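# Lay the towel flat beside the basket

## Task

Get the towel lying flat on the table as a single layer. Keep it at least one finger-width in from every table edge, two finger-widths away from the basket's rim, and more than a hand-width away from the column of either arm. The basket must stay upright with all of its base on the table, no more than three finger-widths from its starting spot, and turned roughly as it was. At the end, release everything and move the grippers away. Anything that stays in place only because the robot holds it does not count.

## Robot and tools

Robot: two arms, left_arm and right_arm, each with a parallel two-finger gripper. The URDF root of left_arm sits at (-0.002, +0.322, 0) m with quat_wxyz (+0.998, 0, 0, +0.065). The root of right_arm is at (-0.034, -0.244, 0) m with quat_wxyz (+0.999, 0, 0, -0.036). Joint ranges in rad, from base to hand: waist -2.618 to 3.054, shoulder 0.000 to 3.142, elbow 0.000 to 3.142, wrist pitch -1.571 to 1.571, wrist yaw -1.571 to 1.571, wrist roll -2.094 to 2.094. An elbow never quite reaches straight.

Frame: every pose uses one scene frame. Its origin is on the tabletop midway between the arms. +z points up, +x points out across the table, and left_arm is on the +y side. The names left and right are only labels and do not refer to image sides. On each gripper, the fingers point along its own +z and close along its own y. end_effector_position is the point between the pads, roughly 1 cm behind the fingertips. Reported hand positions can be slightly wrong, more so when the arm reaches far.

Row format, shared by both motion tools: one flat list of 16 numbers covering both arms. The first 8 are left_arm (x, y, z, qw, qx, qy, qz, opening) and the next 8 are right_arm in the same order. x, y, z is an absolute target position in metres in the scene frame. qw..qz is an absolute target orientation, w first. opening runs from -1 (closed) to +1 (fully open, 0.094 m). Both arms must always be filled in. To hold an arm still, repeat its whole pose from the latest result together with the opening it should keep. To keep a hand's orientation, send the same quaternion every time rather than copying the drifting reported one.

execute_actions(actions): a list of up to 15 actions, run in order. Each action is a table of up to 15 rows, one row per control step of 1/30 s. If the table is shorter, its last row is repeated until the action's 15 steps are used up. An action is rejected for both arms if any target lies more than 0.6 m from that gripper's current position along any of the gripper's own axes. If the first action fails that check against the latest reported state, or any action is malformed, nothing runs. An empty list just returns the state and images.

move(target, speed, blocking): target is one 16-number row of absolute poses as above. Each hand follows a straight line toward it, and both arms finish together. A path lasts between 0.5 and 10 s and stops short if it needs longer. speed is the path's top speed in m/s, from 0.002 to 0.5 (default 0.25). Rotation is capped at twice that value in rad/s. Openings are sent when the move starts. Paths do not avoid obstacles or the other arm. Hands can lag, stray, or overshoot the speed, especially near full reach. Faster contact hits harder, and a target set deeper past the contact presses harder. With blocking=false the result comes back after 0.5 s while the arm keeps going. Use wait(0) to check on it, or stop to end it, before sending new rows or moves.

wait(seconds): 0 to 10. The scene runs with the last commands held, and the wait returns early if a running move ends. stop(): brakes the current move, which needs some room; the fingers continue. zoom_image(camera, region): camera is cam_high, cam_left_wrist or cam_right_wrist. region is [x0, y0, x1, y1] in image pixels with the origin at top-left, at most 504 by 504. read_manual(section): only "licences", which contains licence text. finished_scene(scene): pass the current scene number. It ends the scene permanently, so call it only once the goal holds without the robot.

Control behaviour: at every step the commanded pose is limited to 70 mm and 16 degrees from the measured one. Inverse kinematics favours position over orientation. After an action the arm goes no further than its last clipped pose, so long moves take several actions. Joint friction can leave the hand up to about 31 mm off target, and very small commands may do nothing. The simulation keeps running while you write replies, holding the last command.

Results: the state line gives left_arm and right_arm end-effector positions and quaternions. "Hand target" lines show where the controller is currently steering each hand. A "pose unreachable" line means the clearance check altered or blocked that arm's command. The move: line gives the ending: done, off_target, moving, held (the last step was blocked) or fault. It also lists limits: paced means the pose was clipped; held means some steps were blocked and the arm may then jump fast. It also gives each hand's distance to its target. If only one arm is named, the other finished normally. grip_measured is the finger opening on the command scale, and the last number of Joint positions is the opening in metres. Each reading can be off by about 1 mm. Joint torques are raw drive outputs with offsets and noise. MOTOR HOT appears from 75 °C. At 90 °C the arm is stopped for 10 s, and at 100 °C the arm goes limp and falls. FAULT lines report stops.

Gripping: to hold something, command an opening below grip_measured. About 0.03 below gives a firm grip, and a smaller gap gives a lighter one. Very thin material such as cloth under about 2 mm gets less force. Expect the held part to be tugged briefly now and then.

Cameras: cam_high (fixed, overhead and angled) plus the two wrist fisheye cameras, each 504x504 and in that order. Calibration (K, distortion, T_world_to_cam) is provided and may be off by a few degrees or millimetres. A result lists the cameras whose numbers have changed.

Avoid: collisions or hard pressing between the arms, knocking the towel or basket off the table, tipping or dragging the basket, dropping things, slamming, and long loaded holds that heat the motors. Finish with both grippers open and lifted clear of the towel.

Each tool is called after "Request:" as a command line: name --argument value for each argument, lists and objects as JSON in quotes; but a table of rows of numbers goes row by row, as --pt "numbers of a row", without its own name.

## Session

Request:
execute_actions --actions '[]'

Scene clock: 0.00 s.
left_arm: end_effector_position=(+0.0340, +0.6880, +0.2844) grip_measured=+1.000 end_effector_quat_wxyz=(-0.066, +0.017, +0.854, +0.516) | right_arm: end_effector_position=(+0.1441, -0.5268, +0.1217) grip_measured=+1.000 end_effector_quat_wxyz=(+0.117, +0.498, +0.809, +0.289)
Joint positions: left_arm=[ 1.201  1.133  1.077 -0.446 -0.306  1.555  0.094] | right_arm=[-1.226  1.975  1.637 -1.488 -0.588 -0.27   0.094]
Joint velocities: left_arm=[-0.002  0.012 -0.002 -0.007 -0.007 -0.051  0.   ] | right_arm=[-0.012  0.007  0.012 -0.095  0.022 -0.022  0.   ]
Joint torques (N m, as the arm reports them, + toward a larger angle): no reading
Motor temperatures (°C, as the motors report them): left_arm=[24 22 22 21 23 25] | right_arm=[25 21 24 23 23 23]
Hand target (left_arm): +0.034, +0.688, +0.284; -0.066, +0.017, +0.854, +0.516
Hand target (right_arm): +0.144, -0.527, +0.122; +0.117, +0.498, +0.809, +0.289

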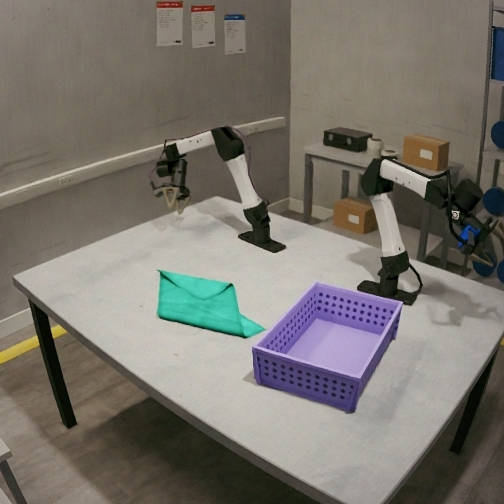

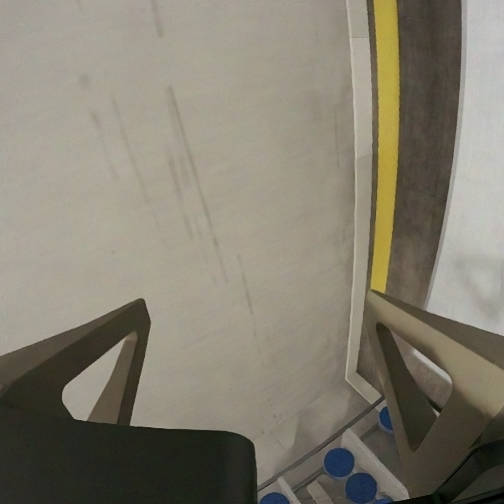

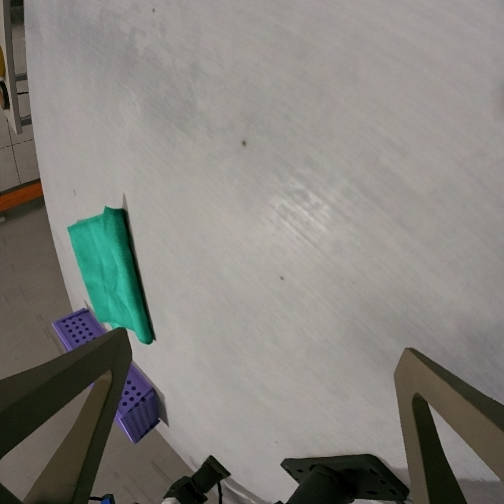

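Request:
zoom_image --camera "cam_high" --region '[140, 250, 290, 350]'

Region (140, 250, 290, 350) of cam_high's 504x504 image, scaled by 3.360, with more detail than that image has.

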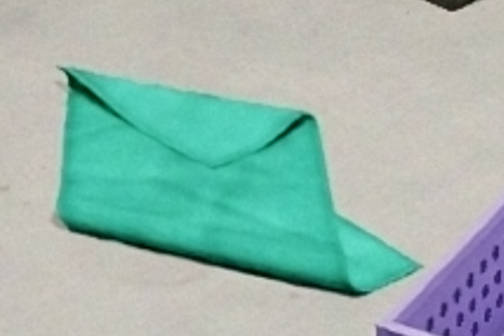

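Request:
move --target '[0.40,-0.04,0.12,0,0,1,0,-0.2,0.385,-0.285,0.12,0,0,1,0,-0.2]'

Request:
move --target '[0.40,-0.05,0.008,0,0,1,0,-0.2,0.385,-0.285,0.008,0,0,1,0,-0.2]' --speed 0.08

action 0: the call puts the target (left_arm/x, left_arm/y, left_arm/z) 0.603 m from left_arm's end_effector_position in the last result along the gripper's own z axis as it stood there; a target may be at most 0.6 m away along each of those axes, so nothing of the call was run and nothing moved. Command a nearer target, and go on from there in a later call.

Scene clock: 35.40 s.
left_arm: end_effector_position=(+0.3720, +0.0063, +0.0319) grip_measured=-0.197 end_effector_quat_wxyz=(+0.007, -0.003, +1.000, +0.019) | right_arm: end_effector_position=(+0.3560, -0.3050, +0.0158) grip_measured=-0.197 end_effector_quat_wxyz=(+0.002, +0.044, +0.999, +0.029)
Joint positions: left_arm=[-0.845  2.563  2.401 -1.423 -0.038 -0.721  0.038] | right_arm=[-0.108  2.112  1.555 -1.017 -0.057 -0.091  0.038]
Joint velocities: left_arm=[-0.027  0.007 -0.012 -0.022  0.007  0.051 -0.001] | right_arm=[ 0.002  0.012  0.002 -0.066 -0.007 -0.022 -0.001]
Joint torques (N m, as the arm reports them, + toward a larger angle): left_arm=[ -1.08 -13.6    8.39   0.14  -0.1   -0.08] | right_arm=[ 0.87 -9.66  9.99  0.45  0.12  0.13]
Motor temperatures (°C, as the motors report them): left_arm=[24 23 26 25 23 25] | right_arm=[25 27 26 23 23 23]
Hand target (left_arm): +0.366, +0.003, +0.027; -0.003, -0.001, +1.000, +0.024
Hand target (right_arm): +0.362, -0.305, +0.017; +0.004, +0.042, +0.999, +0.024
Off the commanded pose (left_arm): 0.067 m, 2 deg.
Off the commanded pose (right_arm): 0.036 m, 6 deg.
move: off_target (left_arm, right_arm; path cut at 10 s)
camera_calibration (this result's frames):
cam_left_wrist: T_world_to_cam=[[-0.0535749, -0.996833, -0.0587707, 0.0350677], [-0.888515, 0.0207285, 0.458379, 0.343349], [-0.455709, 0.0767763, -0.886811, 0.317527], [0, 0, 0, 1]] pos_world=[0.45165, 0.00346095, 0.126264]
cam_right_wrist: T_world_to_cam=[[-0.032539, -0.989802, -0.138681, -0.280808], [-0.899824, -0.0313839, 0.435122, 0.34063], [-0.435037, 0.138947, -0.889627, 0.299426], [0, 0, 0, 1]] pos_world=[0.427631, -0.308858, 0.0792198]

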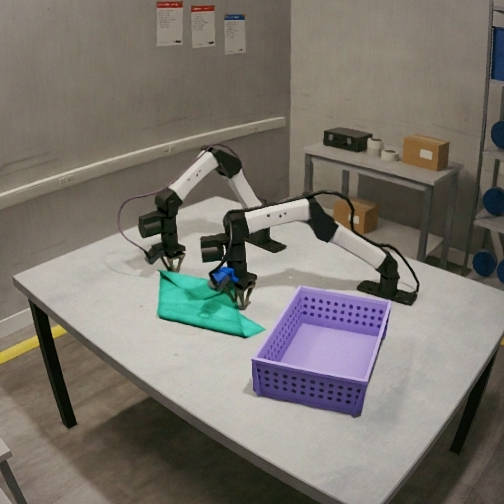

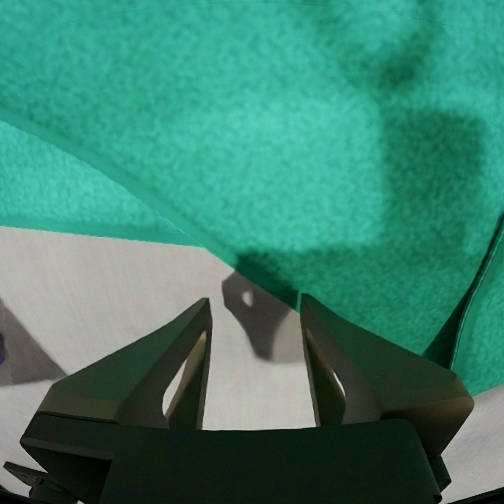

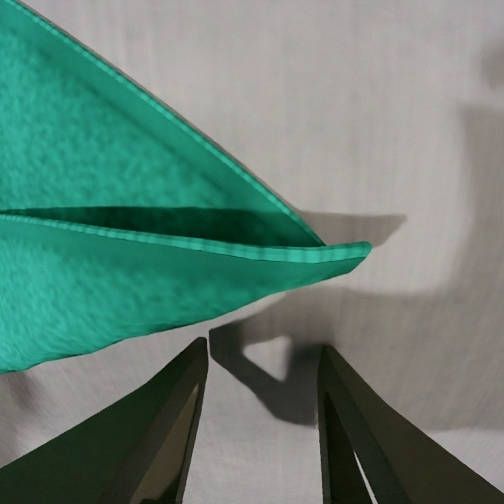

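Request:
move --target '[0.36,-0.02,0.03,0,0,1,0,-0.2,0.382,-0.30,0.05,0,0.707,0.707,0,-0.1]'

Request:
move --target '[0.36,-0.02,0.0,0,0,1,0,-0.2,0.382,-0.30,0.002,0,0.707,0.707,0,-0.1]' --speed 0.06

Request:
move --target '[0.36,-0.02,0.0,0,0,1,0,-1,0.382,-0.30,0.002,0,0.707,0.707,0,-1]'

Request:
move --target '[0.33,-0.02,0.1,0,0,1,0,-1,0.35,-0.30,0.1,0,0.707,0.707,0,-1]' --speed 0.1

Scene clock: 53.53 s.
left_arm: end_effector_position=(+0.3636, -0.0139, +0.0345) grip_measured=-0.197 end_effector_quat_wxyz=(+0.005, -0.003, +1.000, -0.001) | right_arm: end_effector_position=(+0.3786, -0.3013, +0.0495) grip_measured=-0.103 end_effector_quat_wxyz=(-0.001, +0.706, +0.708, +0.005)
Joint positions: left_arm=[-0.875  2.579  2.442 -1.426 -0.005 -0.751  0.038] | right_arm=[-0.07   2.158  1.768 -1.176 -0.009  1.427  0.042]
Joint velocities: left_arm=[ 0.007  0.007  0.002 -0.066  0.037 -0.022  0.   ] | right_arm=[ 0.012  0.012  0.002  0.051  0.022 -0.037 -0.001]
Joint torques (N m, as the arm reports them, + toward a larger angle): left_arm=[ -1.09 -13.82   8.42   0.3   -0.12  -0.1 ] | right_arm=[  1.09 -10.31  10.21   0.37   0.22   0.09]
Motor temperatures (°C, as the motors report them): left_arm=[24 30 28 23 23 25] | right_arm=[25 29 28 23 23 23]
Hand target (left_arm): +0.359, -0.020, +0.030; -0.000, +0.000, +1.000, -0.000
Hand target (right_arm): +0.382, -0.300, +0.050; +0.000, +0.707, +0.707, -0.000
Off the commanded pose (left_arm): 0.008 m, 1 deg.
Off the commanded pose (right_arm): 0.004 m, 1 deg.
move: done
camera_calibration (this result's frames):
cam_left_wrist: T_world_to_cam=[[-0.0544314, -0.998331, -0.0192811, 0.013566], [-0.886148, 0.0393974, 0.461725, 0.334411], [-0.460195, 0.0422182, -0.886813, 0.318634], [0, 0, 0, 1]] pos_world=[0.443709, -0.0130837, 0.128424]
cam_right_wrist: T_world_to_cam=[[-0.994531, -0.0567378, -0.0876852, 0.371019], [-0.0903614, 0.888441, 0.450007, 0.316333], [0.0523707, 0.45547, -0.888709, 0.249594], [0, 0, 0, 1]] pos_world=[0.384503, -0.373675, 0.111997]

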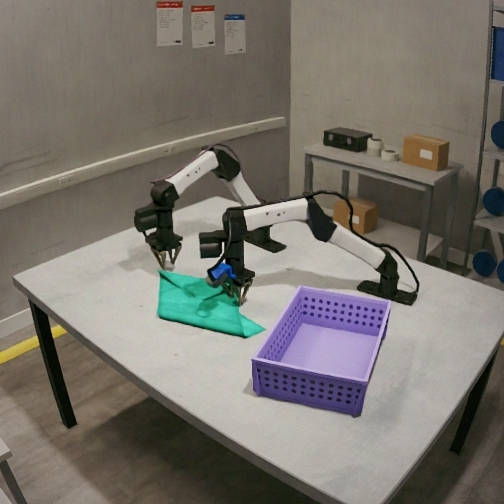

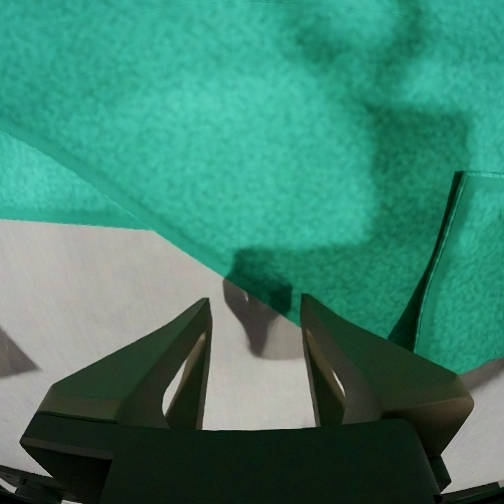

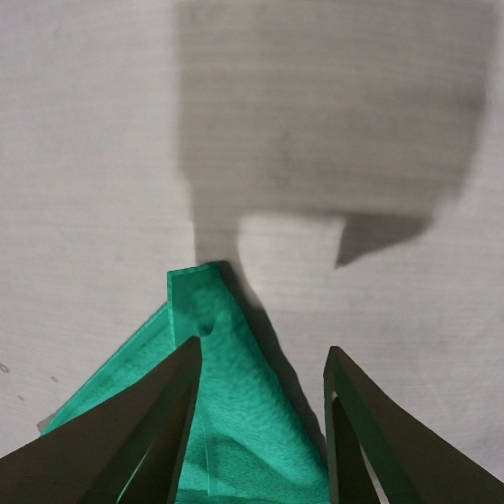

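Scene clock: 54.70 s.
left_arm: end_effector_position=(+0.3639, -0.0146, +0.0204) grip_measured=-0.197 end_effector_quat_wxyz=(+0.004, -0.003, +1.000, -0.002) | right_arm: end_effector_position=(+0.3869, -0.3025, +0.0177) grip_measured=-0.103 end_effector_quat_wxyz=(+0.007, +0.706, +0.708, +0.011)
Joint positions: left_arm=[-0.875  2.574  2.377 -1.365 -0.003 -0.751  0.038] | right_arm=[-0.07   2.199  1.704 -1.051 -0.009  1.428  0.042]
Joint velocities: left_arm=[ 0.002  0.002 -0.002  0.022 -0.007  0.007  0.   ] | right_arm=[ 0.002 -0.007 -0.022  0.037  0.037 -0.037 -0.001]
Joint torques (N m, as the arm reports them, + toward a larger angle): left_arm=[ -1.03 -13.77   4.     0.79  -0.14  -0.1 ] | right_arm=[  1.23 -10.31   4.97   0.79   0.26   0.23]
Motor temperatures (°C, as the motors report them): left_arm=[24 31 28 23 23 25] | right_arm=[25 29 28 23 23 23]
Hand target (left_arm): +0.360, -0.020, +0.001; -0.001, +0.000, +1.000, +0.000
Hand target (right_arm): +0.382, -0.300, +0.002; -0.000, +0.707, +0.707, -0.000
Off the commanded pose (left_arm): 0.021 m, 1 deg.
Off the commanded pose (right_arm): 0.017 m, 2 deg.
move: off_target (left_arm, right_arm)
camera_calibration (this result's frames):
cam_left_wrist: T_world_to_cam=[[-0.0544553, -0.99837, -0.0170819, 0.0125654], [-0.885939, 0.0404174, 0.462038, 0.341114], [-0.460594, 0.0402939, -0.886696, 0.306447], [0, 0, 0, 1]] pos_world=[0.444038, -0.01359, 0.114332]
cam_right_wrist: T_world_to_cam=[[-0.992665, -0.0554968, -0.107406, 0.37646], [-0.0979642, 0.889847, 0.445617, 0.335911], [0.0708445, 0.452871, -0.888757, 0.213469], [0, 0, 0, 1]] pos_world=[0.391483, -0.374691, 0.0804679]

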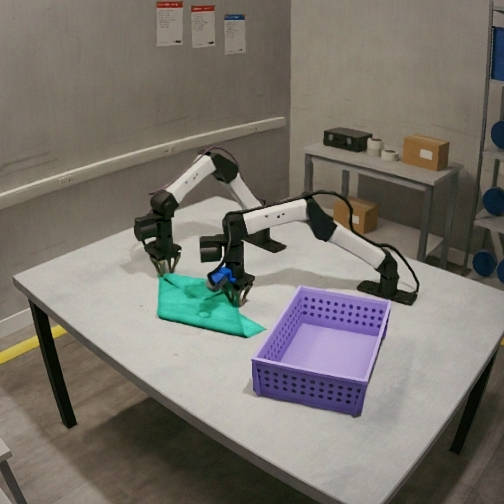

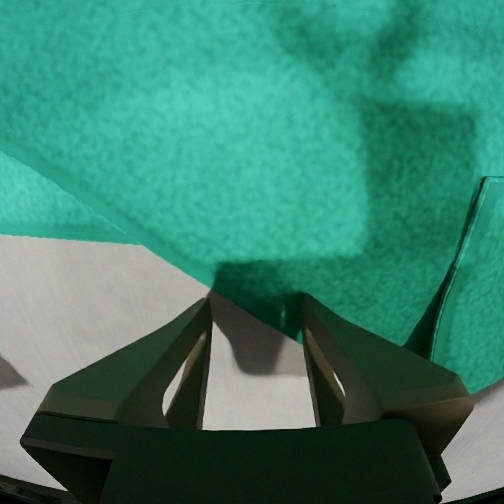

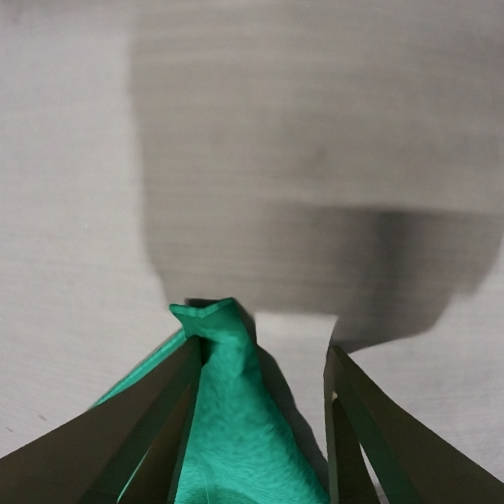

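Scene clock: 55.40 s.
left_arm: end_effector_position=(+0.3646, -0.0163, +0.0203) grip_measured=-0.996 end_effector_quat_wxyz=(+0.006, -0.003, +1.000, -0.006) | right_arm: end_effector_position=(+0.3870, -0.3022, +0.0191) grip_measured=-0.976 end_effector_quat_wxyz=(+0.007, +0.706, +0.708, +0.013)
Joint positions: left_arm=[-0.875  2.572  2.373 -1.355  0.001 -0.751  0.   ] | right_arm=[-0.07   2.195  1.704 -1.052 -0.011  1.428  0.001]
Joint velocities: left_arm=[-0.012 -0.002  0.002 -0.022 -0.051 -0.022  0.   ] | right_arm=[-0.002 -0.012 -0.012 -0.022  0.037  0.007 -0.001]
Joint torques (N m, as the arm reports them, + toward a larger angle): left_arm=[ -1.08 -13.7    4.1    0.75  -0.19  -0.08] | right_arm=[  1.11 -10.06   4.8    0.84   0.24   0.18]
Motor temperatures (°C, as the motors report them): left_arm=[24 31 28 23 23 25] | right_arm=[25 29 28 23 23 23]
Hand target (left_arm): +0.360, -0.020, +0.000; -0.001, +0.000, +1.000, +0.001
Hand target (right_arm): +0.382, -0.300, +0.003; -0.000, +0.707, +0.707, -0.000
Off the commanded pose (left_arm): 0.021 m, 1 deg.
Off the commanded pose (right_arm): 0.018 m, 2 deg.
move: off_target (left_arm, right_arm)
camera_calibration (this result's frames):
cam_left_wrist: T_world_to_cam=[[-0.0544806, -0.998477, -0.00869603, 0.0107571], [-0.887093, 0.0444016, 0.459451, 0.342369], [-0.458365, 0.0327453, -0.888161, 0.3058], [0, 0, 0, 1]] pos_world=[0.444467, -0.0144746, 0.114391]
cam_right_wrist: T_world_to_cam=[[-0.992387, -0.0553749, -0.110008, 0.376696], [-0.0991383, 0.889144, 0.446761, 0.335239], [0.0730735, 0.454265, -0.887864, 0.214093], [0, 0, 0, 1]] pos_world=[0.391419, -0.374471, 0.0817537]

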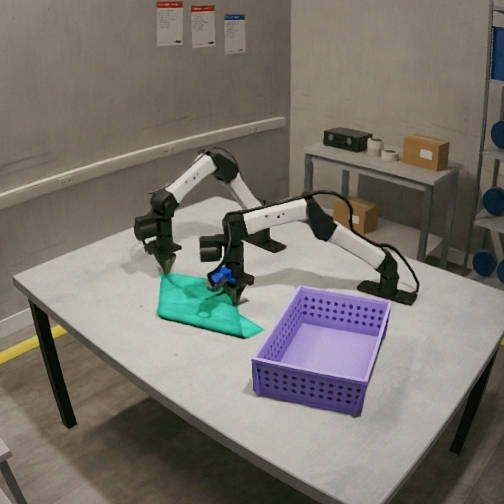

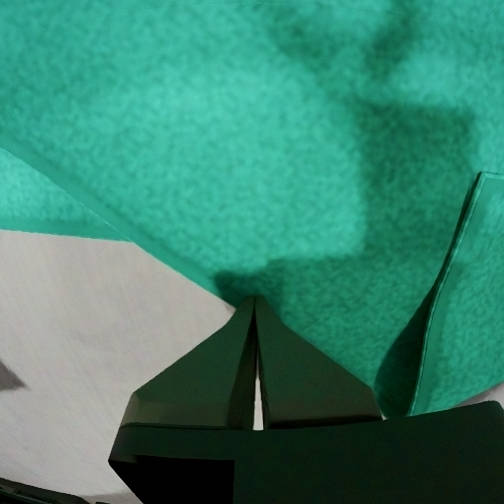

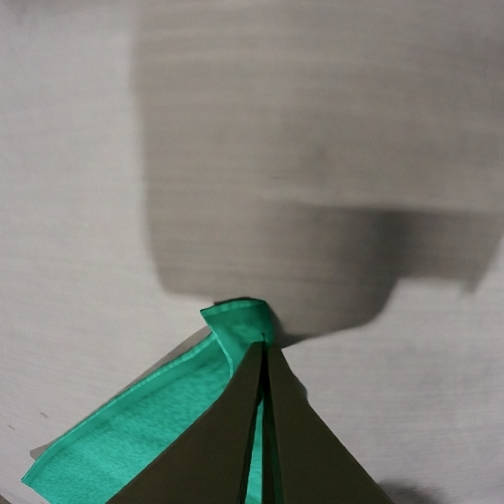

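Scene clock: 56.80 s.
left_arm: end_effector_position=(+0.3358, -0.0186, +0.0959) grip_measured=-0.996 end_effector_quat_wxyz=(+0.013, -0.002, +1.000, -0.014) | right_arm: end_effector_position=(+0.3477, -0.2968, +0.0908) grip_measured=-0.976 end_effector_quat_wxyz=(-0.009, +0.707, +0.708, -0.001)
Joint positions: left_arm=[-0.92   2.464  2.475 -1.544  0.001 -0.793  0.   ] | right_arm=[-0.07   2.032  1.74  -1.294 -0.01   1.428  0.001]
Joint velocities: left_arm=[ 0.017 -0.022 -0.017  0.066 -0.007 -0.051 -0.   ] | right_arm=[-0.022 -0.007  0.002  0.007 -0.081  0.037  0.001]
Joint torques (N m, as the arm reports them, + toward a larger angle): left_arm=[ -0.9  -15.34   6.65   0.28  -0.19  -0.08] | right_arm=[ -0.01 -10.85  10.23   0.25   0.29   0.05]
Motor temperatures (°C, as the motors report them): left_arm=[24 32 28 23 23 25] | right_arm=[25 29 28 23 23 23]
Hand target (left_arm): +0.329, -0.019, +0.100; +0.009, +0.000, +1.000, -0.010
Hand target (right_arm): +0.349, -0.300, +0.100; -0.000, +0.707, +0.707, +0.000
Off the commanded pose (left_arm): 0.007 m, 2 deg.
Off the commanded pose (right_arm): 0.010 m, 1 deg.
joint sent to its limit (left arm) — the command would take joint 4 (wrist pitch) past its lower limit, so that joint was sent only as far as its limit.
move: done
camera_calibration (this result's frames):
cam_left_wrist: T_world_to_cam=[[-0.0563775, -0.998393, 0.00582398, 0.00681583], [-0.893464, 0.053054, 0.44599, 0.285756], [-0.445582, 0.0199403, -0.895019, 0.355961], [0, 0, 0, 1]] pos_world=[0.414307, -0.0154536, 0.191108]
cam_right_wrist: T_world_to_cam=[[-0.996142, -0.0549386, -0.0684247, 0.34353], [-0.0801588, 0.886971, 0.454815, 0.286522], [0.0357039, 0.458545, -0.887954, 0.2925], [0, 0, 0, 1]] pos_world=[0.354729, -0.369388, 0.152918]

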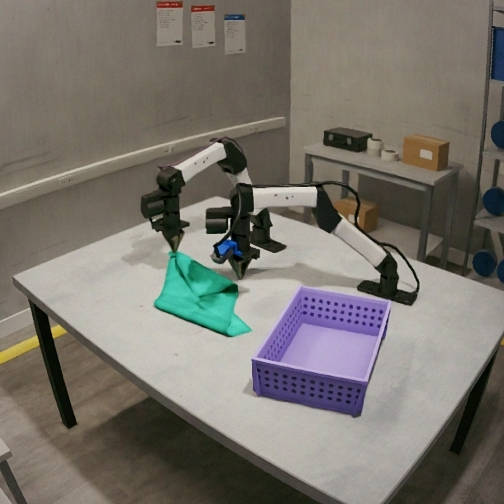

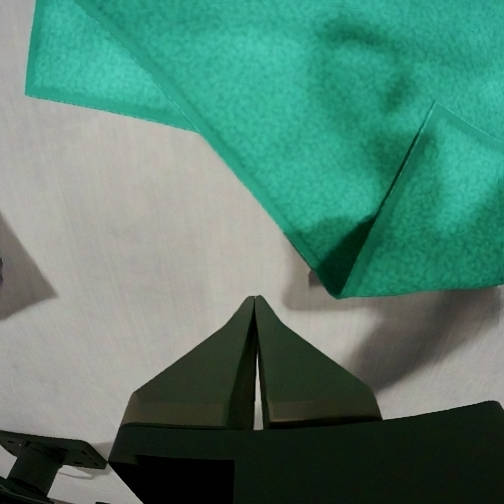

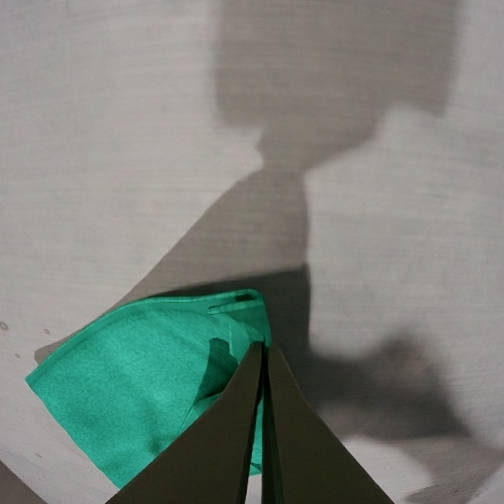

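Request:
move --target '[0.15,0.2,0.25,0,0,1,0,1,0.36,-0.12,0.42,0.27,0.653,0.653,0.27,-1]' --speed 0.15

Request:
move --target '[0.15,0.2,0.25,0,0,1,0,1,0.33,-0.50,0.04,0,0.707,0.707,0,-1]' --speed 0.15

Scene clock: 65.87 s.
left_arm: end_effector_position=(+0.1545, +0.1974, +0.2537) grip_measured=+0.998 end_effector_quat_wxyz=(+0.133, +0.003, +0.986, -0.105) | right_arm: end_effector_position=(+0.3583, -0.1228, +0.4128) grip_measured=-0.976 end_effector_quat_wxyz=(+0.288, +0.639, +0.653, +0.288)
Joint positions: left_arm=[-0.801  1.117  1.44  -1.553  0.001 -0.664  0.094] | right_arm=[ 0.497  1.925  2.732 -1.582  0.305  1.846  0.001]
Joint velocities: left_arm=[ 0.002  0.007  0.002  0.007 -0.037  0.022 -0.   ] | right_arm=[-0.002 -0.012  0.002 -0.022  0.007 -0.051 -0.002]
Joint torques (N m, as the arm reports them, + toward a larger angle): left_arm=[ 0.83 -3.12  5.04  0.92 -0.2   0.08] | right_arm=[ 0.89 -6.67  8.02  1.92  0.4   0.11]
Motor temperatures (°C, as the motors report them): left_arm=[24 34 27 23 23 25] | right_arm=[25 30 29 23 23 23]
Hand target (left_arm): +0.152, +0.203, +0.249; +0.127, -0.000, +0.987, -0.097
Hand target (right_arm): +0.359, -0.122, +0.417; +0.293, +0.640, +0.647, +0.293
Off the commanded pose (left_arm): 0.006 m, 20 deg; orientation clipped at the last step of the last action.
Off the commanded pose (right_arm): 0.008 m, 3 deg.
joint sent to its limit (left arm) — the command would take joint 4 (wrist pitch) past its lower limit, so that joint was sent only as far as its limit.
joint sent to its limit (right arm) — the command would take joint 4 (wrist pitch) past its lower limit, so that joint was sent only as far as its limit.
move: off_target (left_arm, right_arm); limits=paced
camera_calibration (this result's frames):
cam_left_wrist: T_world_to_cam=[[-0.0877464, -0.981284, 0.171414, 0.170791], [-0.97166, 0.122229, 0.202327, 0.102215], [-0.219492, -0.148803, -0.9642, 0.428026], [0, 0, 0, 1]] pos_world=[0.208253, 0.218793, 0.362745]
cam_right_wrist: T_world_to_cam=[[-0.602656, -0.0722612, -0.794722, 0.542441], [-0.402599, 0.887391, 0.224613, 0.197214], [0.688999, 0.455319, -0.563884, 0.129978], [0, 0, 0, 1]] pos_world=[0.316749, -0.194989, 0.460086]

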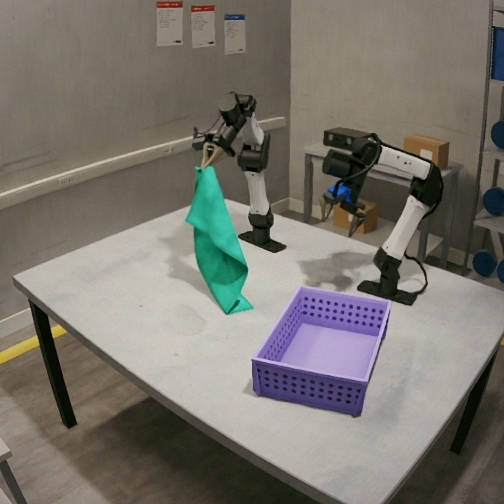

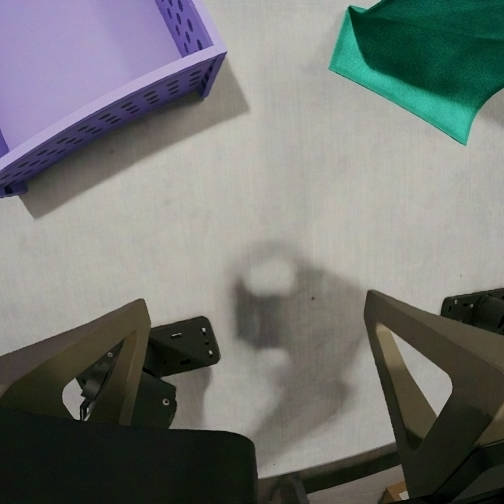

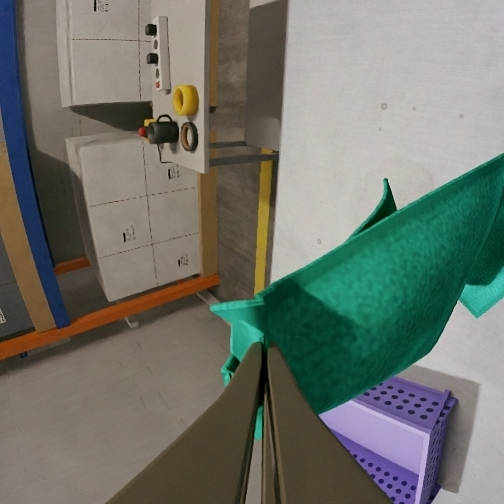

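Scene clock: 69.93 s.
left_arm: end_effector_position=(+0.1545, +0.1974, +0.2537) grip_measured=+0.998 end_effector_quat_wxyz=(+0.132, -0.000, +0.986, -0.106) | right_arm: end_effector_position=(+0.3327, -0.4923, +0.0387) grip_measured=-0.977 end_effector_quat_wxyz=(-0.011, +0.708, +0.706, +0.014)
Joint positions: left_arm=[-0.801  1.117  1.44  -1.553  0.001 -0.671  0.094] | right_arm=[-0.535  2.3    1.957 -1.244 -0.032  0.967  0.001]
Joint velocities: left_arm=[ 0.002  0.022  0.002 -0.022 -0.081 -0.022 -0.   ] | right_arm=[-0.002  0.007 -0.017 -0.007  0.066 -0.007  0.001]
Joint torques (N m, as the arm reports them, + toward a larger angle): left_arm=[-0.71 -2.74  5.4   0.92 -0.23 -0.06] | right_arm=[  0.22 -12.11  10.     0.26   0.26  -0.04]
Motor temperatures (°C, as the motors report them): left_arm=[24 33 27 23 23 25] | right_arm=[25 29 29 23 23 23]
Hand target (left_arm): +0.150, +0.200, +0.249; +0.126, +0.000, +0.987, -0.099
Hand target (right_arm): +0.333, -0.497, +0.043; -0.007, +0.706, +0.708, +0.008
Off the commanded pose (left_arm): 0.006 m, 20 deg; orientation clipped at the last step of the last action.
Off the commanded pose (right_arm): 0.008 m, 2 deg.
joint sent to its limit (left arm) — the command would take joint 4 (wrist pitch) past its lower limit, so that joint was sent only as far as its limit.
move: off_target (left_arm); limits=paced
camera_calibration (this result's frames):
cam_left_wrist: T_world_to_cam=[[-0.0807814, -0.981533, 0.173399, 0.169261], [-0.972167, 0.115974, 0.20357, 0.103213], [-0.21992, -0.152128, -0.963583, 0.428592], [0, 0, 0, 1]] pos_world=[0.208269, 0.219366, 0.362623]
cam_right_wrist: T_world_to_cam=[[-0.994912, -0.0485332, -0.0882833, 0.317783], [-0.0847719, 0.876799, 0.473325, 0.478218], [0.0544348, 0.478401, -0.876453, 0.339503], [0, 0, 0, 1]] pos_world=[0.338225, -0.566297, 0.0992605]

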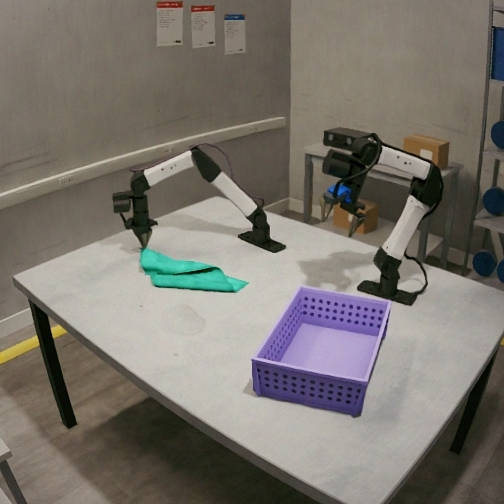

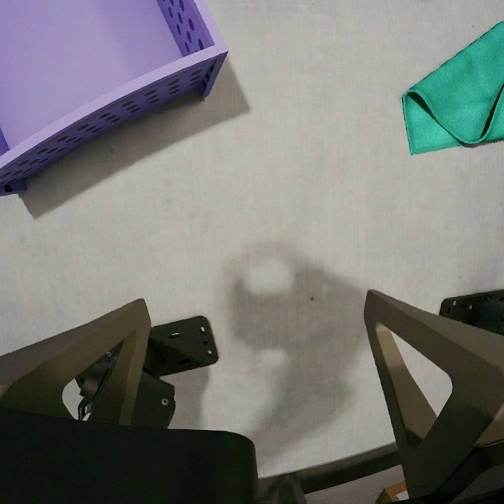

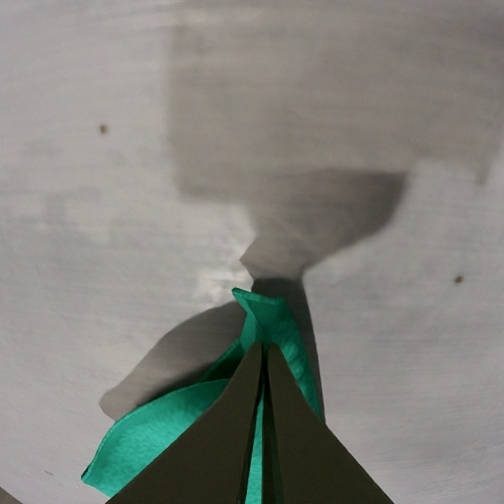

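Request:
move --target '[0.2,0.2,0.2,0.5,0.5,0.5,-0.5,1,0.30,-0.10,0.40,0.27,0.653,0.653,0.27,-1]' --speed 0.15

Request:
zoom_image --camera "cam_high" --region '[140, 130, 340, 330]'

Scene clock: 82.07 s.
left_arm: end_effector_position=(+0.1928, +0.1981, +0.1967) grip_measured=+0.998 end_effector_quat_wxyz=(+0.478, +0.477, +0.594, -0.437) | right_arm: end_effector_position=(+0.2959, -0.1050, +0.3939) grip_measured=-0.977 end_effector_quat_wxyz=(+0.274, +0.650, +0.660, +0.258)
Joint positions: left_arm=[ 0.126  1.407  0.814 -1.54   1.38   2.077  0.094] | right_arm=[ 0.665  1.697  2.369 -1.571  0.415  2.002  0.001]
Joint velocities: left_arm=[-0.002 -0.012  0.007  0.022 -0.051 -0.022  0.001] | right_arm=[ 0.002  0.002 -0.002 -0.051  0.007  0.037 -0.001]
Joint torques (N m, as the arm reports them, + toward a larger angle): left_arm=[ 0.04 -2.73  7.7  -0.31  0.34  0.06] | right_arm=[ 0.78 -4.78  8.56  1.7   0.45  0.15]
Motor temperatures (°C, as the motors report them): left_arm=[24 31 27 24 23 25] | right_arm=[25 30 30 23 23 23]
Hand target (left_arm): +0.200, +0.201, +0.197; +0.485, +0.486, +0.589, -0.426
Hand target (right_arm): +0.297, -0.104, +0.398; +0.278, +0.651, +0.656, +0.262
Off the commanded pose (left_arm): 0.008 m, 13 deg.
Off the commanded pose (right_arm): 0.009 m, 2 deg.
joint sent to its limit (left arm) — the command would take joint 6 (wrist roll) past its upper limit, so that joint was sent only as far as its limit.
move: off_target (left_arm)
camera_calibration (this result's frames):
cam_left_wrist: T_world_to_cam=[[-0.98474, -0.174032, -0.000411796, 0.231402], [-0.105035, 0.596213, -0.795925, 0.086201], [0.138762, -0.783736, -0.605395, 0.367737], [0, 0, 0, 1]] pos_world=[0.185897, 0.277085, 0.291331]
cam_right_wrist: T_world_to_cam=[[-0.655515, -0.0771103, -0.751235, 0.489087], [-0.374242, 0.897201, 0.234464, 0.149325], [0.655929, 0.434838, -0.616987, 0.182753], [0, 0, 0, 1]] pos_world=[0.256614, -0.175729, 0.445164]

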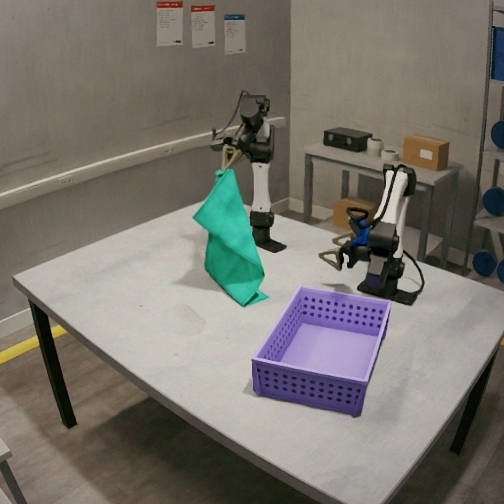

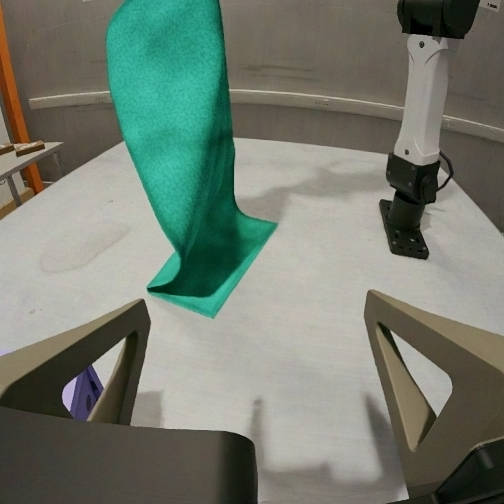

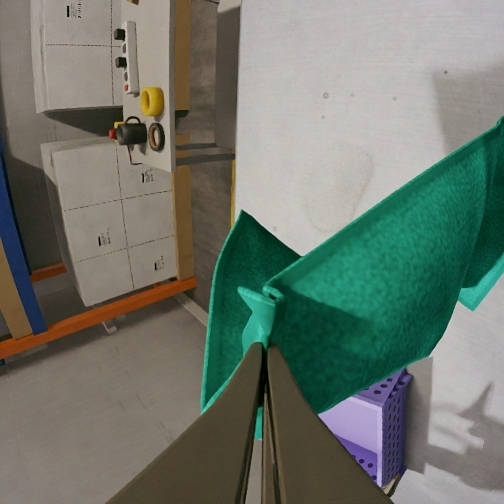

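Region (140, 130, 340, 330) of cam_high's 504x504 image, scaled by 2.520, with more detail than that image has.

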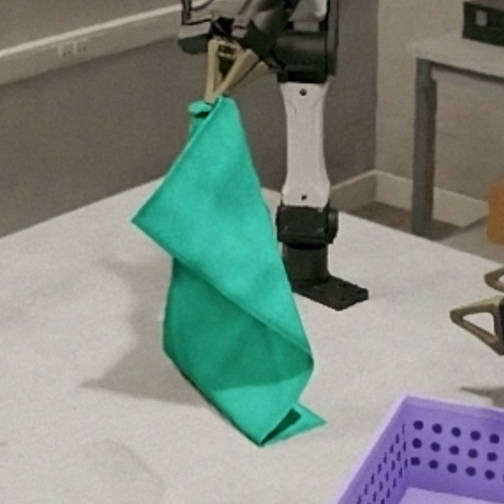

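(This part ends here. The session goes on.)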